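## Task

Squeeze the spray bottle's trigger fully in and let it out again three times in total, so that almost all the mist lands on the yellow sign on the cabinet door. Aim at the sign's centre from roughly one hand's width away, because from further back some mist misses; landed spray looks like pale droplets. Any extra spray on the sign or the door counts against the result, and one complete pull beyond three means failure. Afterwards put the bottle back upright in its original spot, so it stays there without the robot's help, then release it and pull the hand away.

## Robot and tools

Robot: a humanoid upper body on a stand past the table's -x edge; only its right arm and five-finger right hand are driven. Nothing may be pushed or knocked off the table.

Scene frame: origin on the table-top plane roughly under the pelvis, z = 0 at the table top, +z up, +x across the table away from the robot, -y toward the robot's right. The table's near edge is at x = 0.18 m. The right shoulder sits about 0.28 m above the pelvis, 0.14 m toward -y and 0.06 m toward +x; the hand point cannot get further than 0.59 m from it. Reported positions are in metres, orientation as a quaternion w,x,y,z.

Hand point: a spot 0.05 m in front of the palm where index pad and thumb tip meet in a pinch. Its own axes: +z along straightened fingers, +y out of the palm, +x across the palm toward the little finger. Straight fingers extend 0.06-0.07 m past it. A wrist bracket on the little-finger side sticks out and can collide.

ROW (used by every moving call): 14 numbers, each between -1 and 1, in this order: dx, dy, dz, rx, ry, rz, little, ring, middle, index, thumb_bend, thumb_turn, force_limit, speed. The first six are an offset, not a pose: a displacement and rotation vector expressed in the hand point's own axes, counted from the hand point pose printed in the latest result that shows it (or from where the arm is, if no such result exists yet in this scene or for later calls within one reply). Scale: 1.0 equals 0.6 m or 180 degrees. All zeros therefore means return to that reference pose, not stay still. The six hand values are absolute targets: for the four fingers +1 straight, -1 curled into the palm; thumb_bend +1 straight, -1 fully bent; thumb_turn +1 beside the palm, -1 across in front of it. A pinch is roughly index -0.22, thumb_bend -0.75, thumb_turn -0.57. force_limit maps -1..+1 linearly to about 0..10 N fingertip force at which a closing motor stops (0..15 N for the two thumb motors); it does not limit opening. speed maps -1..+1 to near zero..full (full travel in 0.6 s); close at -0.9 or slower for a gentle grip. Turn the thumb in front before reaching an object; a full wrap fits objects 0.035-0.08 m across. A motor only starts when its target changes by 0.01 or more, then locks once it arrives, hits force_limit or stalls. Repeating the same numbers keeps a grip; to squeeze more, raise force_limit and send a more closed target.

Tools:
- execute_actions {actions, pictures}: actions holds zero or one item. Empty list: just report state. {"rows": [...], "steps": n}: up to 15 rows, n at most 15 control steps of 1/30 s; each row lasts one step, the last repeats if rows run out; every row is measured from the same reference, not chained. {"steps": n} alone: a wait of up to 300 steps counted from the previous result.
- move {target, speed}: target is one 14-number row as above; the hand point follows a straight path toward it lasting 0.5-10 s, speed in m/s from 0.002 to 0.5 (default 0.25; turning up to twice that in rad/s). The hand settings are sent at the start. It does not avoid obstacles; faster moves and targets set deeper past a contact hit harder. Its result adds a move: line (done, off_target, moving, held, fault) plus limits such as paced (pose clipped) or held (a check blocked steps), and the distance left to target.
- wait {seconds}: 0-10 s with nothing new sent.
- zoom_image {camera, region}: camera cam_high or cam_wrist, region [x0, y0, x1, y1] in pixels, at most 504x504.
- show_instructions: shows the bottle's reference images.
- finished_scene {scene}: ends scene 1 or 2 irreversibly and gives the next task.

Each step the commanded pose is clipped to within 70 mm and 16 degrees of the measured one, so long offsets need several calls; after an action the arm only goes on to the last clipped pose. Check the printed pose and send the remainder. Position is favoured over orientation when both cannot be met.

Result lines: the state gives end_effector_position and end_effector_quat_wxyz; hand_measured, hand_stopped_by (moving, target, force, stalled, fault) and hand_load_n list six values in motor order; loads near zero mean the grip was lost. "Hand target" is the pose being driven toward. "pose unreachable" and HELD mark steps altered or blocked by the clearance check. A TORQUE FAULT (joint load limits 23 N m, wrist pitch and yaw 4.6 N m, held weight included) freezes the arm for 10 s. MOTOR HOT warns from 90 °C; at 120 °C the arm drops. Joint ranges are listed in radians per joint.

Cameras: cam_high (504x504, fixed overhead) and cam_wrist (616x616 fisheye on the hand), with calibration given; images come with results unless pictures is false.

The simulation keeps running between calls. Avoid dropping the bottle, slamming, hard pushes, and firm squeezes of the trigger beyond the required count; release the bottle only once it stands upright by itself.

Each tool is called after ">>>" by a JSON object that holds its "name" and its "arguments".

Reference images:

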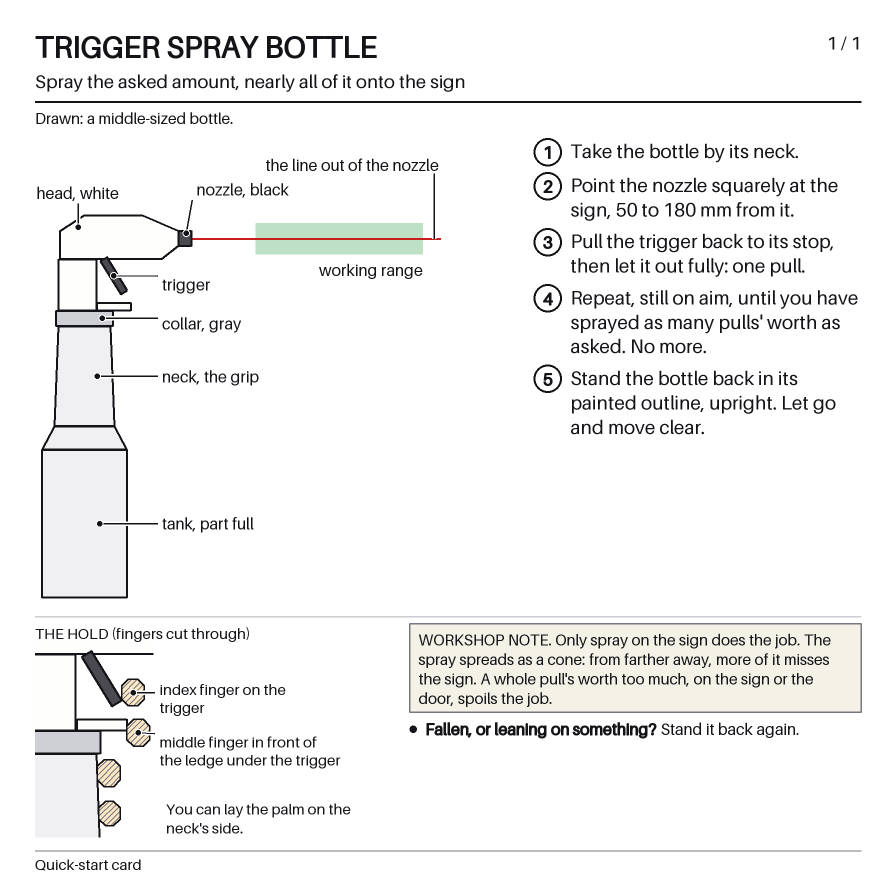

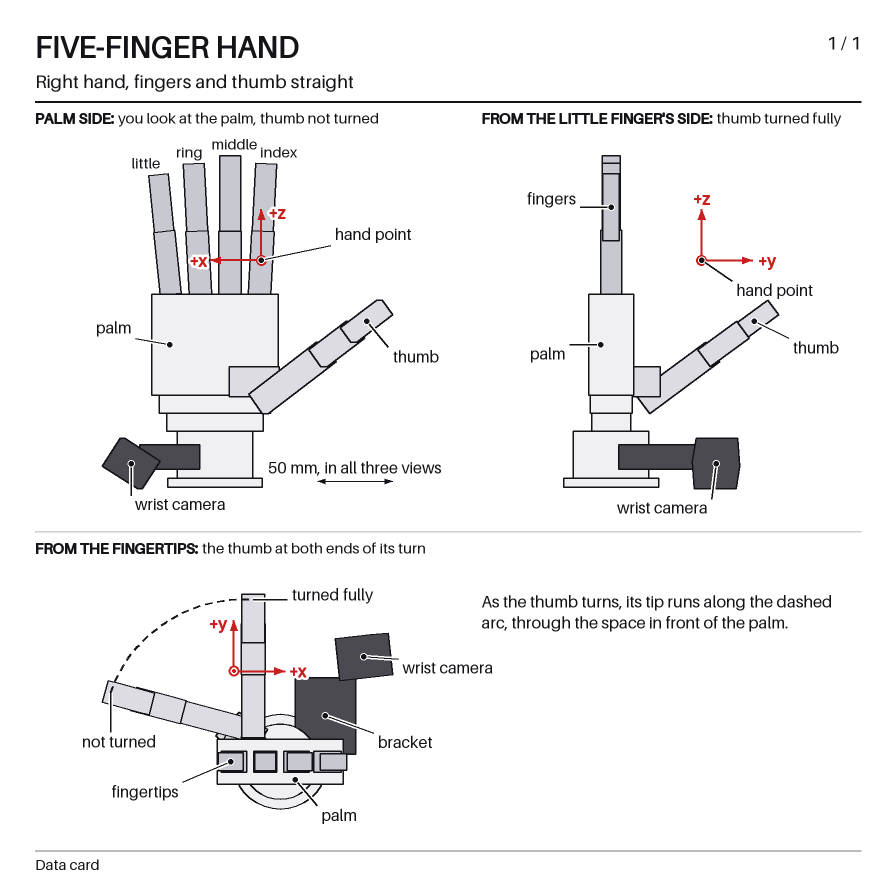

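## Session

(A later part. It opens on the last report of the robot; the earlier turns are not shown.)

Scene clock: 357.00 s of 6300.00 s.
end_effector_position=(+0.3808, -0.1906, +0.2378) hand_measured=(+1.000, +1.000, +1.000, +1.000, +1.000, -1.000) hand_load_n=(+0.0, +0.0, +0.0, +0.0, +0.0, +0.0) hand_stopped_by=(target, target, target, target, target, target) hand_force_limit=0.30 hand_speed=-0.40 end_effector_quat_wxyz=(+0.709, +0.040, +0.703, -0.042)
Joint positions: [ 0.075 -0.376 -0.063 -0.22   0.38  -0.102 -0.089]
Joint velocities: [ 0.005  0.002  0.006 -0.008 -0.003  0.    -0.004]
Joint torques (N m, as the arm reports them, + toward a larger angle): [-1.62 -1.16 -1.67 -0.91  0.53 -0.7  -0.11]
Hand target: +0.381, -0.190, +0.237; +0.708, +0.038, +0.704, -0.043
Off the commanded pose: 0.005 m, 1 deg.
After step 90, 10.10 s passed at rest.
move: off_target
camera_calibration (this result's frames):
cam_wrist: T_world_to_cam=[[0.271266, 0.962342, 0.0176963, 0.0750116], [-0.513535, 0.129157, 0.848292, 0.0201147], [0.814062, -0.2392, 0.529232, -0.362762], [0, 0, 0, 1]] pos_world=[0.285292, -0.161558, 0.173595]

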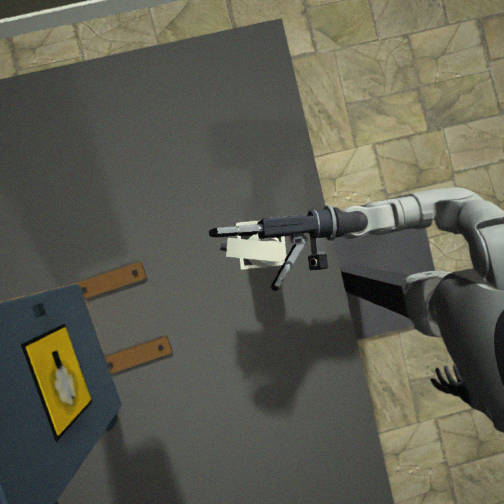

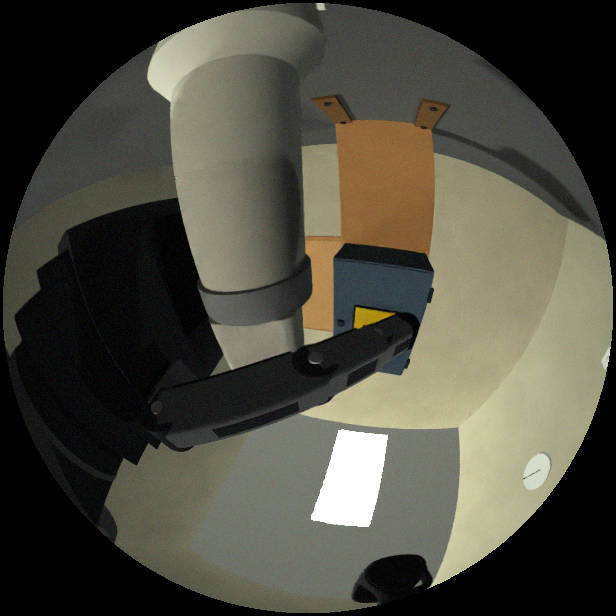

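>>> {"name": "move", "arguments": {"target": [0.025, 0.003, 0, 0, 0, 0, 1, 1, 1, 1, 1, -1, 0.3, -0.4], "speed": 0.04}}

>>> {"name": "execute_actions", "arguments": {"actions": [{"rows": [[0, 0, 0, 0, 0, 0, -1, -1, -1, 1, -1, -1, 0.3, -0.4]], "steps": 15}], "pictures": false}}

>>> {"name": "wait", "arguments": {"seconds": 1.5}}

Scene clock: 366.43 s of 6300.00 s.
end_effector_position=(+0.3812, -0.1915, +0.2229) hand_measured=(+1.000, +1.000, +1.000, +1.000, +1.000, -1.000) hand_load_n=(+0.0, +0.0, +0.0, +0.0, +0.0, +0.0) hand_stopped_by=(target, target, target, target, target, target) hand_force_limit=0.30 hand_speed=-0.40 end_effector_quat_wxyz=(+0.708, +0.042, +0.704, -0.044)
Joint positions: [ 0.059 -0.353 -0.045 -0.115  0.358 -0.188 -0.075]
Joint velocities: [-0.005  0.    -0.005  0.009  0.    -0.008  0.   ]
Joint torques (N m, as the arm reports them, + toward a larger angle): [-1.93 -1.18 -1.29 -0.72  0.49 -0.83  0.12]
Hand target: +0.382, -0.189, +0.223; +0.709, +0.039, +0.703, -0.042
Off the commanded pose: 0.003 m, 0 deg.
After step 90, 5.70 s passed at rest.
move: done
camera_calibration (this result's frames):
cam_wrist: T_world_to_cam=[[0.278033, 0.960401, 0.0181147, 0.0729623], [-0.51116, 0.13196, 0.849295, 0.0324593], [0.813273, -0.245392, 0.527607, -0.355886], [0, 0, 0, 1]] pos_world=[0.285739, -0.161688, 0.158879]

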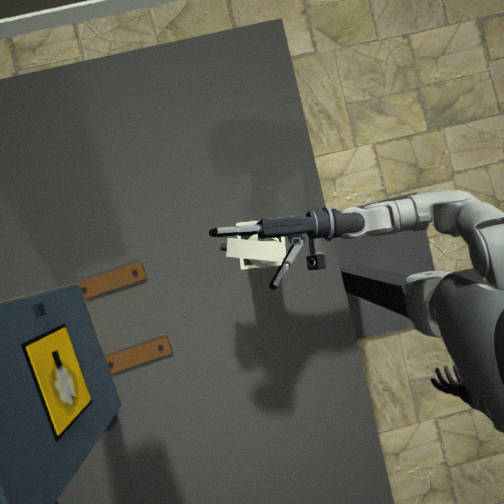

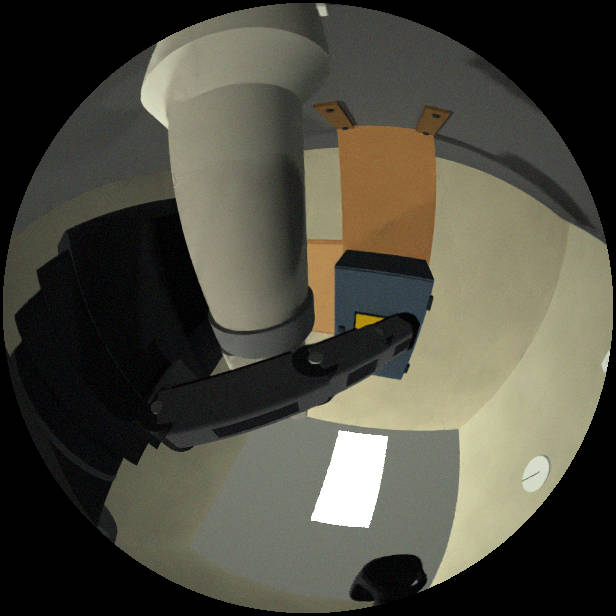

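Scene clock: 366.93 s of 6300.00 s.
end_effector_position=(+0.3812, -0.1916, +0.2229) hand_measured=(+0.604, +0.604, +0.604, +1.000, +0.750, -1.000) hand_load_n=(+0.0, +0.0, +0.0, +0.0, +0.0, +0.0) hand_stopped_by=(moving, moving, moving, target, moving, target) hand_force_limit=0.30 hand_speed=-0.40 end_effector_quat_wxyz=(+0.708, +0.043, +0.704, -0.044)
Joint positions: [ 0.059 -0.353 -0.045 -0.115  0.358 -0.189 -0.076]
Joint velocities: [ 0.    -0.003 -0.012  0.003  0.008  0.     0.   ]
Joint torques (N m, as the arm reports them, + toward a larger angle): [-1.64 -1.17 -1.77 -0.89  0.53 -0.75  0.01]
Hand target: +0.381, -0.192, +0.223; +0.708, +0.042, +0.704, -0.044
Off the commanded pose: 0.000 m, 0 deg.
Steps of this call (steps 1 to 15: all 15 steps of this action). Readings (end_effector_position | what the end effector reports):
1: (+0.3812, -0.1915, +0.2229) | hand_measured=(+1.000, +1.000, +1.000, +1.000, +1.000, -1.000) hand_load_n=(+0.0, +0.0, +0.0, +0.0, +0.0, +0.0) hand_stopped_by=(moving, moving, moving, target, moving, target) hand_force_limit=0.30 hand_speed=-0.40
2: (+0.3812, -0.1915, +0.2229) | hand_measured=(+1.000, +1.000, +1.000, +1.000, +1.000, -1.000) hand_load_n=(+0.0, +0.0, +0.0, +0.0, +0.0, +0.0) hand_stopped_by=(moving, moving, moving, target, moving, target) hand_force_limit=0.30 hand_speed=-0.40
4: (+0.3812, -0.1915, +0.2229) | hand_measured=(+0.970, +0.970, +0.970, +1.000, +0.980, -1.000) hand_load_n=(+0.0, +0.0, +0.0, +0.0, +0.0, +0.0) hand_stopped_by=(moving, moving, moving, target, moving, target) hand_force_limit=0.30 hand_speed=-0.40
8: (+0.3812, -0.1916, +0.2229) | hand_measured=(+0.836, +0.836, +0.836, +1.000, +0.896, -1.000) hand_load_n=(+0.0, +0.0, +0.0, +0.0, +0.0, +0.0) hand_stopped_by=(moving, moving, moving, target, moving, target) hand_force_limit=0.30 hand_speed=-0.40
15: the state above

Scene clock: 368.43 s of 6300.00 s.
end_effector_position=(+0.3811, -0.1921, +0.2224) hand_measured=(-0.616, -0.562, -0.494, +1.000, -0.030, -1.000) hand_load_n=(+10.5, +0.0, +4.5, +0.0, +11.0, +3.0) hand_stopped_by=(force, force, force, target, force, target) hand_force_limit=0.30 hand_speed=-0.40 end_effector_quat_wxyz=(+0.707, +0.041, +0.704, -0.046)
Joint positions: [ 0.059 -0.354 -0.046 -0.115  0.356 -0.188 -0.076]
Joint velocities: [ 0.    -0.003 -0.006 -0.006 -0.003  0.     0.   ]
Joint torques (N m, as the arm reports them, + toward a larger angle): [-1.67 -1.02 -1.68 -0.92  0.5  -0.77  0.03]
Hand target: +0.381, -0.192, +0.223; +0.708, +0.042, +0.704, -0.044
Off the commanded pose: 0.001 m, 0 deg.
Steps of this call (steps 1 to 45: nothing new was sent). Readings (end_effector_position | what the end effector reports):
1: (+0.3812, -0.1916, +0.2229) | hand_measured=(+0.570, +0.570, +0.570, +1.000, +0.728, -1.000) hand_load_n=(+0.0, +0.0, +0.0, +0.0, +0.0, +0.0) hand_stopped_by=(moving, moving, moving, target, moving, target) hand_force_limit=0.30 hand_speed=-0.40
2: (+0.3812, -0.1916, +0.2229) | hand_measured=(+0.536, +0.536, +0.536, +1.000, +0.708, -1.000) hand_load_n=(+0.0, +0.0, +0.0, +0.0, +0.0, +0.0) hand_stopped_by=(moving, moving, moving, target, moving, target) hand_force_limit=0.30 hand_speed=-0.40
4: (+0.3812, -0.1916, +0.2229) | hand_measured=(+0.470, +0.470, +0.470, +1.000, +0.666, -1.000) hand_load_n=(+0.0, +0.0, +0.0, +0.0, +0.0, +0.0) hand_stopped_by=(moving, moving, moving, target, moving, target) hand_force_limit=0.30 hand_speed=-0.40
8: (+0.3812, -0.1916, +0.2229) | hand_measured=(+0.336, +0.336, +0.336, +1.000, +0.580, -1.000) hand_load_n=(+0.0, +0.0, +0.0, +0.0, +0.0, +0.0) hand_stopped_by=(moving, moving, moving, target, moving, target) hand_force_limit=0.30 hand_speed=-0.40
45: the state above
camera_calibration (this result's frames):
cam_wrist: T_world_to_cam=[[0.279175, 0.960138, 0.014, 0.0739971], [-0.509591, 0.135783, 0.849635, 0.0330011], [0.813866, -0.244332, 0.527185, -0.355685], [0, 0, 0, 1]] pos_world=[0.285639, -0.162434, 0.158437]

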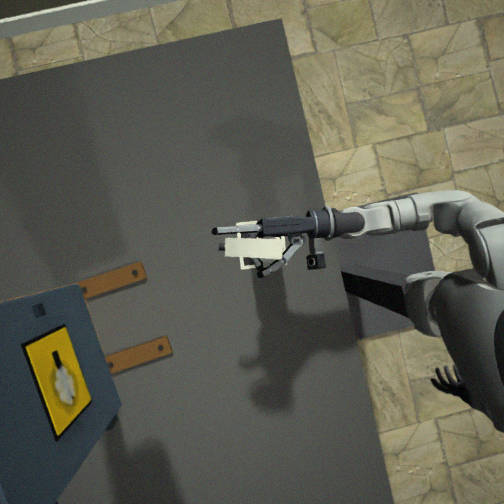

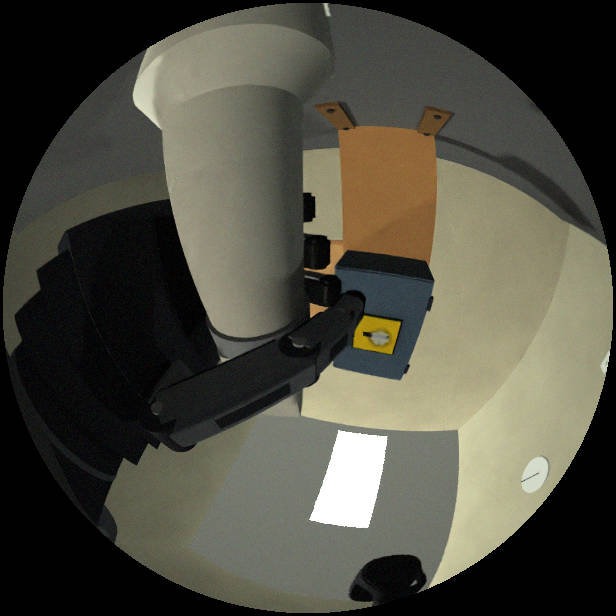

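>>> {"name": "move", "arguments": {"target": [-0.017, -0.03, 0, 0, 0, 0, -1, -1, -1, 1, -1, -1, 0.3, -0.4], "speed": 0.04}}

>>> {"name": "move", "arguments": {"target": [0.019, 0, 0, 0, 0, 0, -1, -1, -1, 1, -1, -1, 0.3, -0.4], "speed": 0.02}}

>>> {"name": "execute_actions", "arguments": {"actions": [{"rows": [[0, 0, 0, 0, 0, 0, 1, 1, 1, 1, 1, -1, 0.3, -0.6]], "steps": 15}], "pictures": false}}

>>> {"name": "wait", "arguments": {"seconds": 2.5}}

Scene clock: 374.70 s of 6300.00 s.
end_effector_position=(+0.3788, -0.2100, +0.2320) hand_measured=(-0.616, -0.562, -0.494, +1.000, -0.030, -1.000) hand_load_n=(+10.5, +0.0, +4.5, +0.0, +11.0, +3.0) hand_stopped_by=(force, force, force, target, force, target) hand_force_limit=0.30 hand_speed=-0.40 end_effector_quat_wxyz=(+0.707, +0.041, +0.704, -0.047)
Joint positions: [ 0.078 -0.408 -0.103 -0.143  0.423 -0.157 -0.039]
Joint velocities: [ 0.    -0.006 -0.003  0.003 -0.003  0.003  0.002]
Joint torques (N m, as the arm reports them, + toward a larger angle): [-2.22 -1.55 -2.32 -1.49  0.88 -1.04  0.11]
Hand target: +0.378, -0.210, +0.232; +0.707, +0.042, +0.705, -0.045
Off the commanded pose: 0.001 m, 0 deg.
After step 90, 2.47 s passed at rest.
move: done
camera_calibration (this result's frames):
cam_wrist: T_world_to_cam=[[0.281214, 0.95957, 0.0119853, 0.0912039], [-0.50906, 0.138576, 0.849502, 0.0265483], [0.813496, -0.244993, 0.527449, -0.363272], [0, 0, 0, 1]] pos_world=[0.283387, -0.180195, 0.167961]

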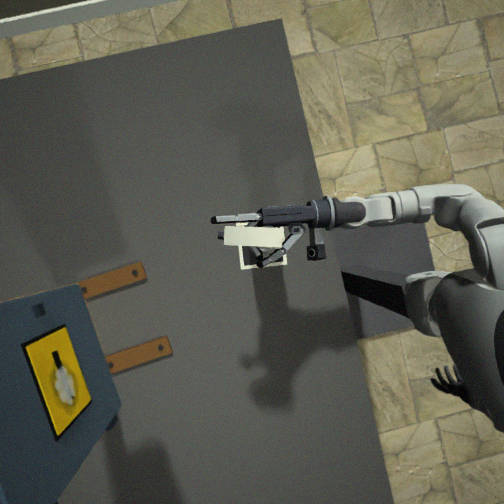

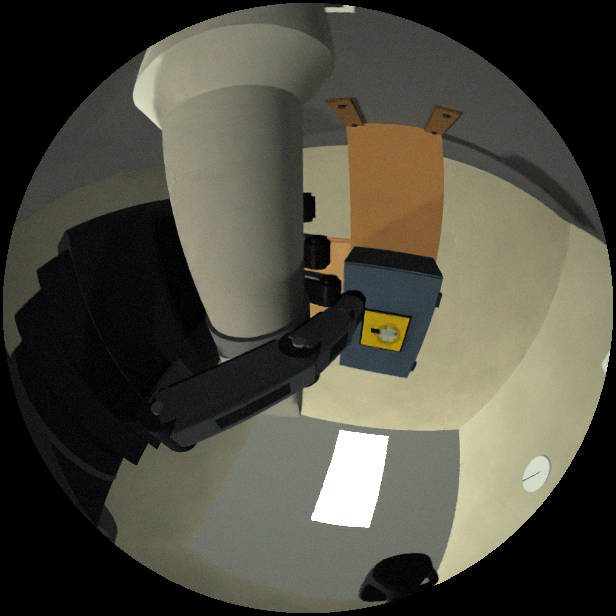

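Scene clock: 375.50 s of 6300.00 s.
end_effector_position=(+0.3790, -0.2117, +0.2224) hand_measured=(-0.616, -0.562, -0.494, +1.000, -0.030, -1.000) hand_load_n=(+9.5, +0.0, +4.5, +0.0, +11.0, +3.0) hand_stopped_by=(force, force, force, target, force, target) hand_force_limit=0.30 hand_speed=-0.40 end_effector_quat_wxyz=(+0.709, +0.043, +0.703, -0.048)
Joint positions: [ 0.062 -0.395 -0.091 -0.062  0.411 -0.225 -0.023]
Joint velocities: [ 0.     0.017 -0.005  0.     0.005 -0.012  0.   ]
Joint torques (N m, as the arm reports them, + toward a larger angle): [-1.73 -1.3  -1.59 -0.57  0.44 -0.74  0.06]
Hand target: +0.379, -0.210, +0.221; +0.707, +0.041, +0.704, -0.047
Off the commanded pose: 0.002 m, 0 deg.
move: done
camera_calibration (this result's frames):
cam_wrist: T_world_to_cam=[[0.284771, 0.9585, 0.0135694, 0.0909897], [-0.511868, 0.140077, 0.847567, 0.0367751], [0.810492, -0.248308, 0.530515, -0.359032], [0, 0, 0, 1]] pos_world=[0.283905, -0.181515, 0.158068]

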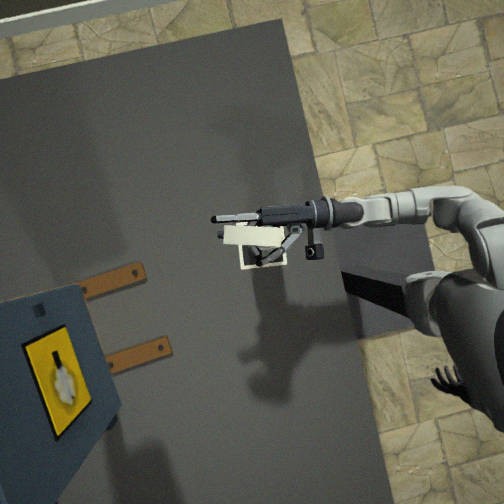

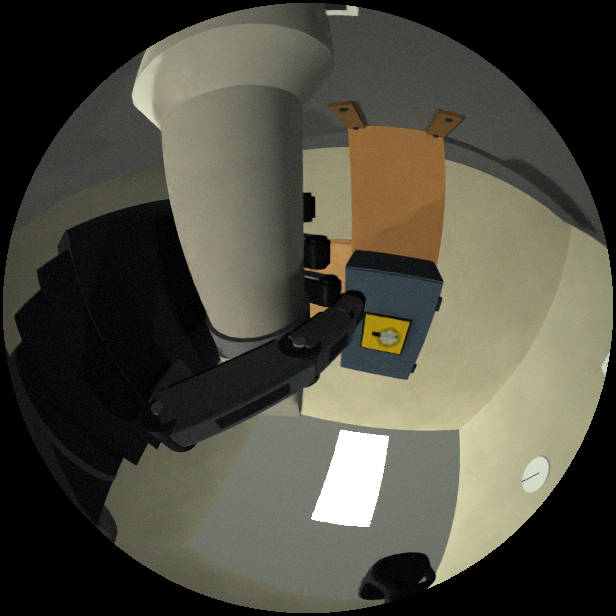

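Scene clock: 376.00 s of 6300.00 s.
end_effector_position=(+0.3789, -0.2118, +0.2219) hand_measured=(-0.354, -0.298, -0.230, +1.000, +0.130, -1.000) hand_load_n=(+0.0, +0.0, +0.0, +0.0, +0.0, +0.0) hand_stopped_by=(moving, moving, moving, target, moving, target) hand_force_limit=0.30 hand_speed=-0.60 end_effector_quat_wxyz=(+0.708, +0.043, +0.703, -0.048)
Joint positions: [ 0.062 -0.395 -0.091 -0.061  0.411 -0.224 -0.023]
Joint velocities: [ 0.006 -0.002  0.     0.008  0.006  0.     0.   ]
Joint torques (N m, as the arm reports them, + toward a larger angle): [-1.69 -1.41 -1.92 -0.83  0.57 -0.78 -0.01]
Hand target: +0.379, -0.212, +0.222; +0.709, +0.043, +0.703, -0.048
Off the commanded pose: 0.001 m, 0 deg.
Steps of this call (steps 1 to 15: all 15 steps of this action). Readings (end_effector_position | what the end effector reports):
1: (+0.3790, -0.2117, +0.2224) | hand_measured=(-0.616, -0.562, -0.494, +1.000, -0.030, -1.000) hand_load_n=(+9.5, +0.0, +4.5, +0.0, +11.0, +3.0) hand_stopped_by=(moving, moving, moving, target, moving, target) hand_force_limit=0.30 hand_speed=-0.60
2: (+0.3790, -0.2117, +0.2224) | hand_measured=(-0.616, -0.562, -0.494, +1.000, -0.030, -1.000) hand_load_n=(+9.5, +0.0, +4.5, +0.0, +11.0, +3.0) hand_stopped_by=(moving, moving, moving, target, moving, target) hand_force_limit=0.30 hand_speed=-0.60
4: (+0.3790, -0.2118, +0.2220) | hand_measured=(-0.598, -0.542, -0.476, +1.000, -0.020, -1.000) hand_load_n=(+3.5, +0.0, -1.5, +0.0, +8.0, +2.5) hand_stopped_by=(moving, moving, moving, target, moving, target) hand_force_limit=0.30 hand_speed=-0.60
8: (+0.3789, -0.2118, +0.2219) | hand_measured=(-0.508, -0.452, -0.386, +1.000, +0.032, -1.000) hand_load_n=(+0.0, +0.0, +0.0, +0.0, +0.0, +0.0) hand_stopped_by=(moving, moving, moving, target, moving, target) hand_force_limit=0.30 hand_speed=-0.60
15: the state above

Scene clock: 378.50 s of 6300.00 s.
end_effector_position=(+0.3789, -0.2118, +0.2219) hand_measured=(+1.000, +1.000, +1.000, +1.000, +1.000, -1.000) hand_load_n=(+0.0, +0.0, +0.0, +0.0, +0.0, -0.5) hand_stopped_by=(target, target, target, target, target, target) hand_force_limit=0.30 hand_speed=-0.60 end_effector_quat_wxyz=(+0.708, +0.043, +0.703, -0.048)
Joint positions: [ 0.062 -0.395 -0.091 -0.061  0.411 -0.224 -0.023]
Joint velocities: [ 0.014  0.009 -0.012  0.     0.015  0.     0.   ]
Joint torques (N m, as the arm reports them, + toward a larger angle): [-1.64 -1.41 -1.9  -0.85  0.57 -0.79  0.  ]
Hand target: +0.379, -0.212, +0.222; +0.709, +0.043, +0.703, -0.048
Off the commanded pose: 0.001 m, 0 deg.
Steps of this call (steps 1 to 75: nothing new was sent). Readings (end_effector_position | what the end effector reports):
1: (+0.3789, -0.2118, +0.2219) | hand_measured=(-0.332, -0.276, -0.208, +1.000, +0.144, -1.000) hand_load_n=(+0.0, +0.0, +0.0, +0.0, +0.0, +0.0) hand_stopped_by=(moving, moving, moving, target, moving, target) hand_force_limit=0.30 hand_speed=-0.60
2: (+0.3789, -0.2118, +0.2219) | hand_measured=(-0.308, -0.252, -0.186, +1.000, +0.158, -1.000) hand_load_n=(+0.0, +0.0, +0.0, +0.0, +0.0, +0.0) hand_stopped_by=(moving, moving, moving, target, moving, target) hand_force_limit=0.30 hand_speed=-0.60
4: (+0.3789, -0.2118, +0.2219) | hand_measured=(-0.264, -0.208, -0.142, +1.000, +0.186, -1.000) hand_load_n=(+0.0, +0.0, +0.0, +0.0, +0.0, +0.0) hand_stopped_by=(moving, moving, moving, target, moving, target) hand_force_limit=0.30 hand_speed=-0.60
8: (+0.3789, -0.2118, +0.2219) | hand_measured=(-0.176, -0.120, -0.052, +1.000, +0.242, -1.000) hand_load_n=(+0.0, +0.0, +0.0, +0.0, +0.0, +0.0) hand_stopped_by=(moving, moving, moving, target, moving, target) hand_force_limit=0.30 hand_speed=-0.60
75: the state above
camera_calibration (this result's frames):
cam_wrist: T_world_to_cam=[[0.285086, 0.958412, 0.0131221, 0.0910858], [-0.510285, 0.140171, 0.848505, 0.0364339], [0.811378, -0.248593, 0.529024, -0.35878], [0, 0, 0, 1]] pos_world=[0.283731, -0.181595, 0.157694]

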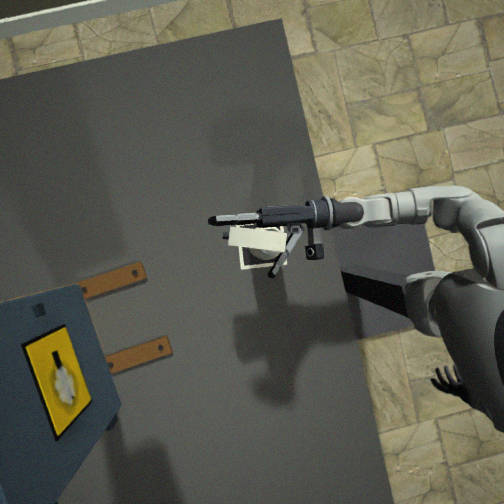

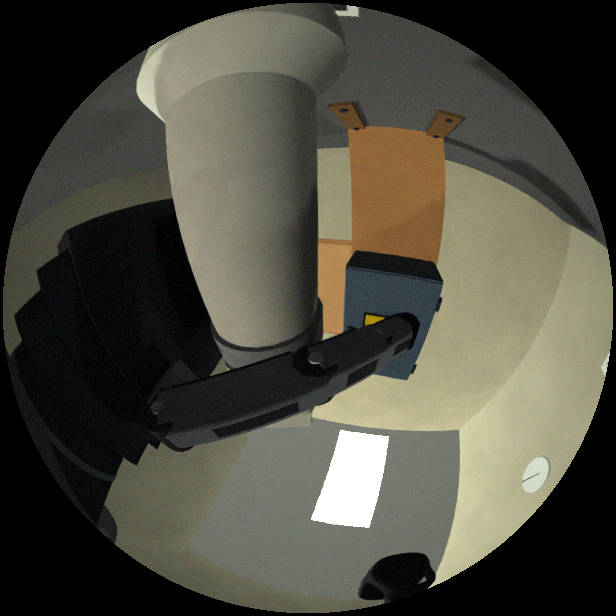

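>>> {"name": "move", "arguments": {"target": [0, -0.03, -0.06, 0, 0, 0, 1, 1, 1, 1, 1, -1, 0.3, -0.6], "speed": 0.05}}

>>> {"name": "move", "arguments": {"target": [0, -0.17, -0.1, 0, 0, 0, 1, 1, 1, 1, 1, -1, 0.3, -0.6], "speed": 0.12}}

>>> {"name": "zoom_image", "arguments": {"camera": "cam_high", "region": [180, 180, 340, 300]}}

Scene clock: 383.73 s of 6300.00 s.
end_effector_position=(+0.3411, -0.2225, +0.2181) hand_measured=(+1.000, +1.000, +1.000, +1.000, +1.000, -1.000) hand_load_n=(+0.0, +0.0, +0.0, +0.0, +0.0, +0.0) hand_stopped_by=(target, target, target, target, target, target) hand_force_limit=0.30 hand_speed=-0.60 end_effector_quat_wxyz=(+0.705, +0.044, +0.706, -0.045)
Joint positions: [ 0.231 -0.395 -0.132 -0.11   0.456 -0.315  0.052]
Joint velocities: [0.003 0.    0.002 0.002 0.003 0.    0.   ]
Joint torques (N m, as the arm reports them, + toward a larger angle): [-0.57 -1.42 -2.19 -0.89  0.78 -0.84  0.11]
Hand target: +0.341, -0.223, +0.220; +0.707, +0.045, +0.704, -0.044
Off the commanded pose: 0.004 m, 1 deg.
After step 90, 1.13 s passed at rest.
move: off_target
camera_calibration (this result's frames):
cam_wrist: T_world_to_cam=[[0.282004, 0.959265, 0.0168508, 0.11257], [-0.504535, 0.133338, 0.853033, 0.0173501], [0.816038, -0.249061, 0.521585, -0.328852], [0, 0, 0, 1]] pos_world=[0.245364, -0.192202, 0.154827]

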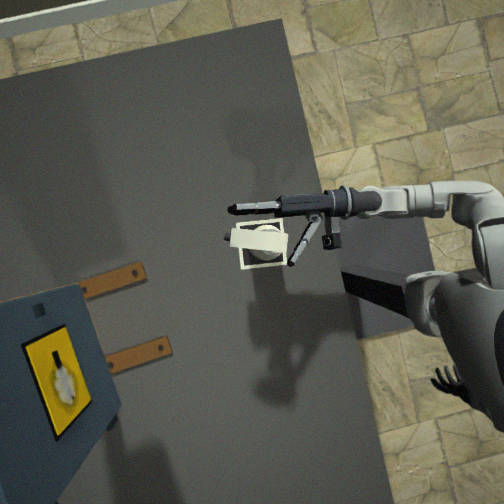

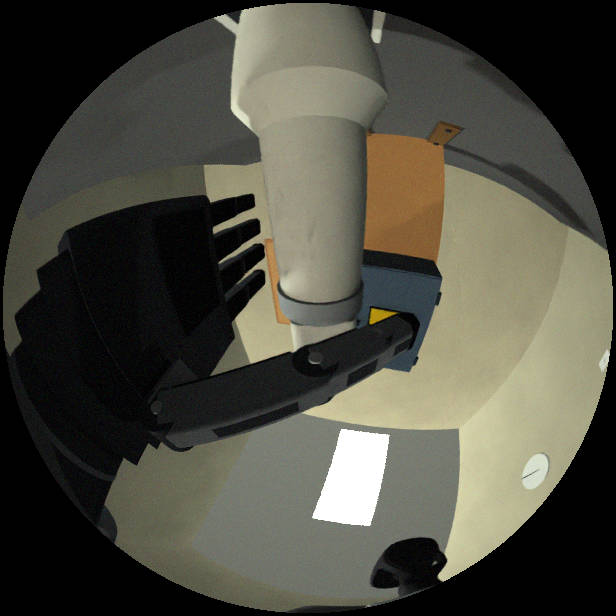

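Scene clock: 385.07 s of 6300.00 s.
end_effector_position=(+0.2682, -0.3142, +0.2138) hand_measured=(+1.000, +1.000, +1.000, +1.000, +1.000, -1.000) hand_load_n=(+0.0, +0.0, +0.0, +0.0, +0.0, +0.0) hand_stopped_by=(target, target, target, target, target, target) hand_force_limit=0.30 hand_speed=-0.60 end_effector_quat_wxyz=(+0.702, +0.048, +0.710, -0.039)
Joint positions: [ 0.371 -0.511 -0.385  0.246  0.818 -0.53   0.569]
Joint velocities: [-0.015 -0.011 -0.011  0.    -0.006  0.     0.013]
Joint torques (N m, as the arm reports them, + toward a larger angle): [ 0.69 -2.32 -2.84 -0.12  0.89 -0.72  0.09]
Hand target: +0.268, -0.315, +0.215; +0.704, +0.049, +0.708, -0.039
Off the commanded pose: 0.005 m, 1 deg.
move: off_target
camera_calibration (this result's frames):
cam_wrist: T_world_to_cam=[[0.279072, 0.959815, 0.0295551, 0.219481], [-0.496955, 0.11802, 0.859713, -0.0117551], [0.821678, -0.254609, 0.509921, -0.290639], [0, 0, 0, 1]] pos_world=[0.171719, -0.283273, 0.151822]

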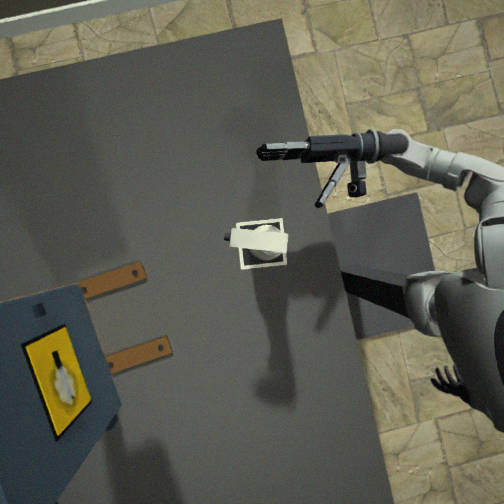

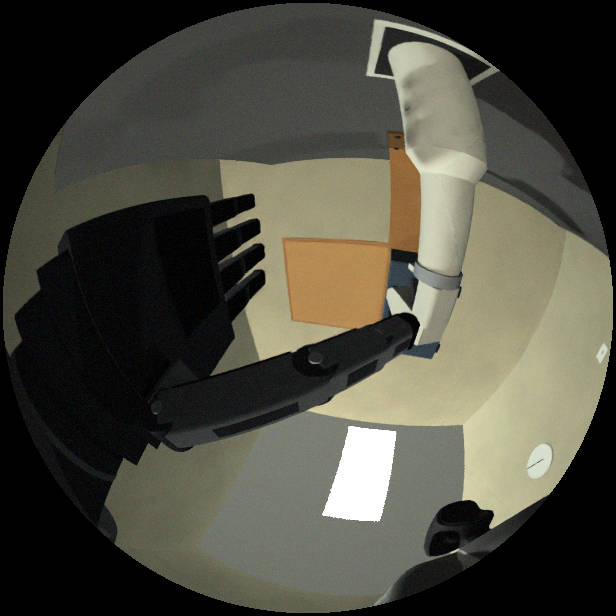

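Region (180, 180, 340, 300) of cam_high's 504x504 image, scaled by 3.150, with more detail than that image has; it fills the top 378 rows of this view, and the rest is white.

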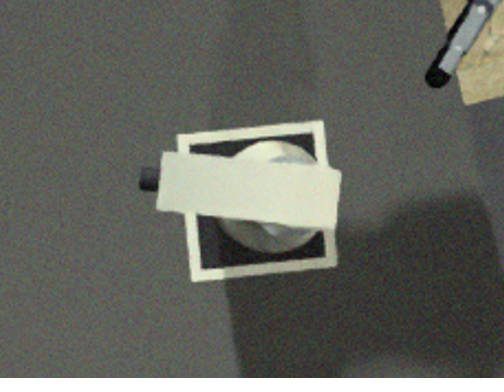

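The bottle is centred in its outline again.

>>> {"name": "finished_scene", "arguments": {"scene": 1}}

The scene is finished: the task was done.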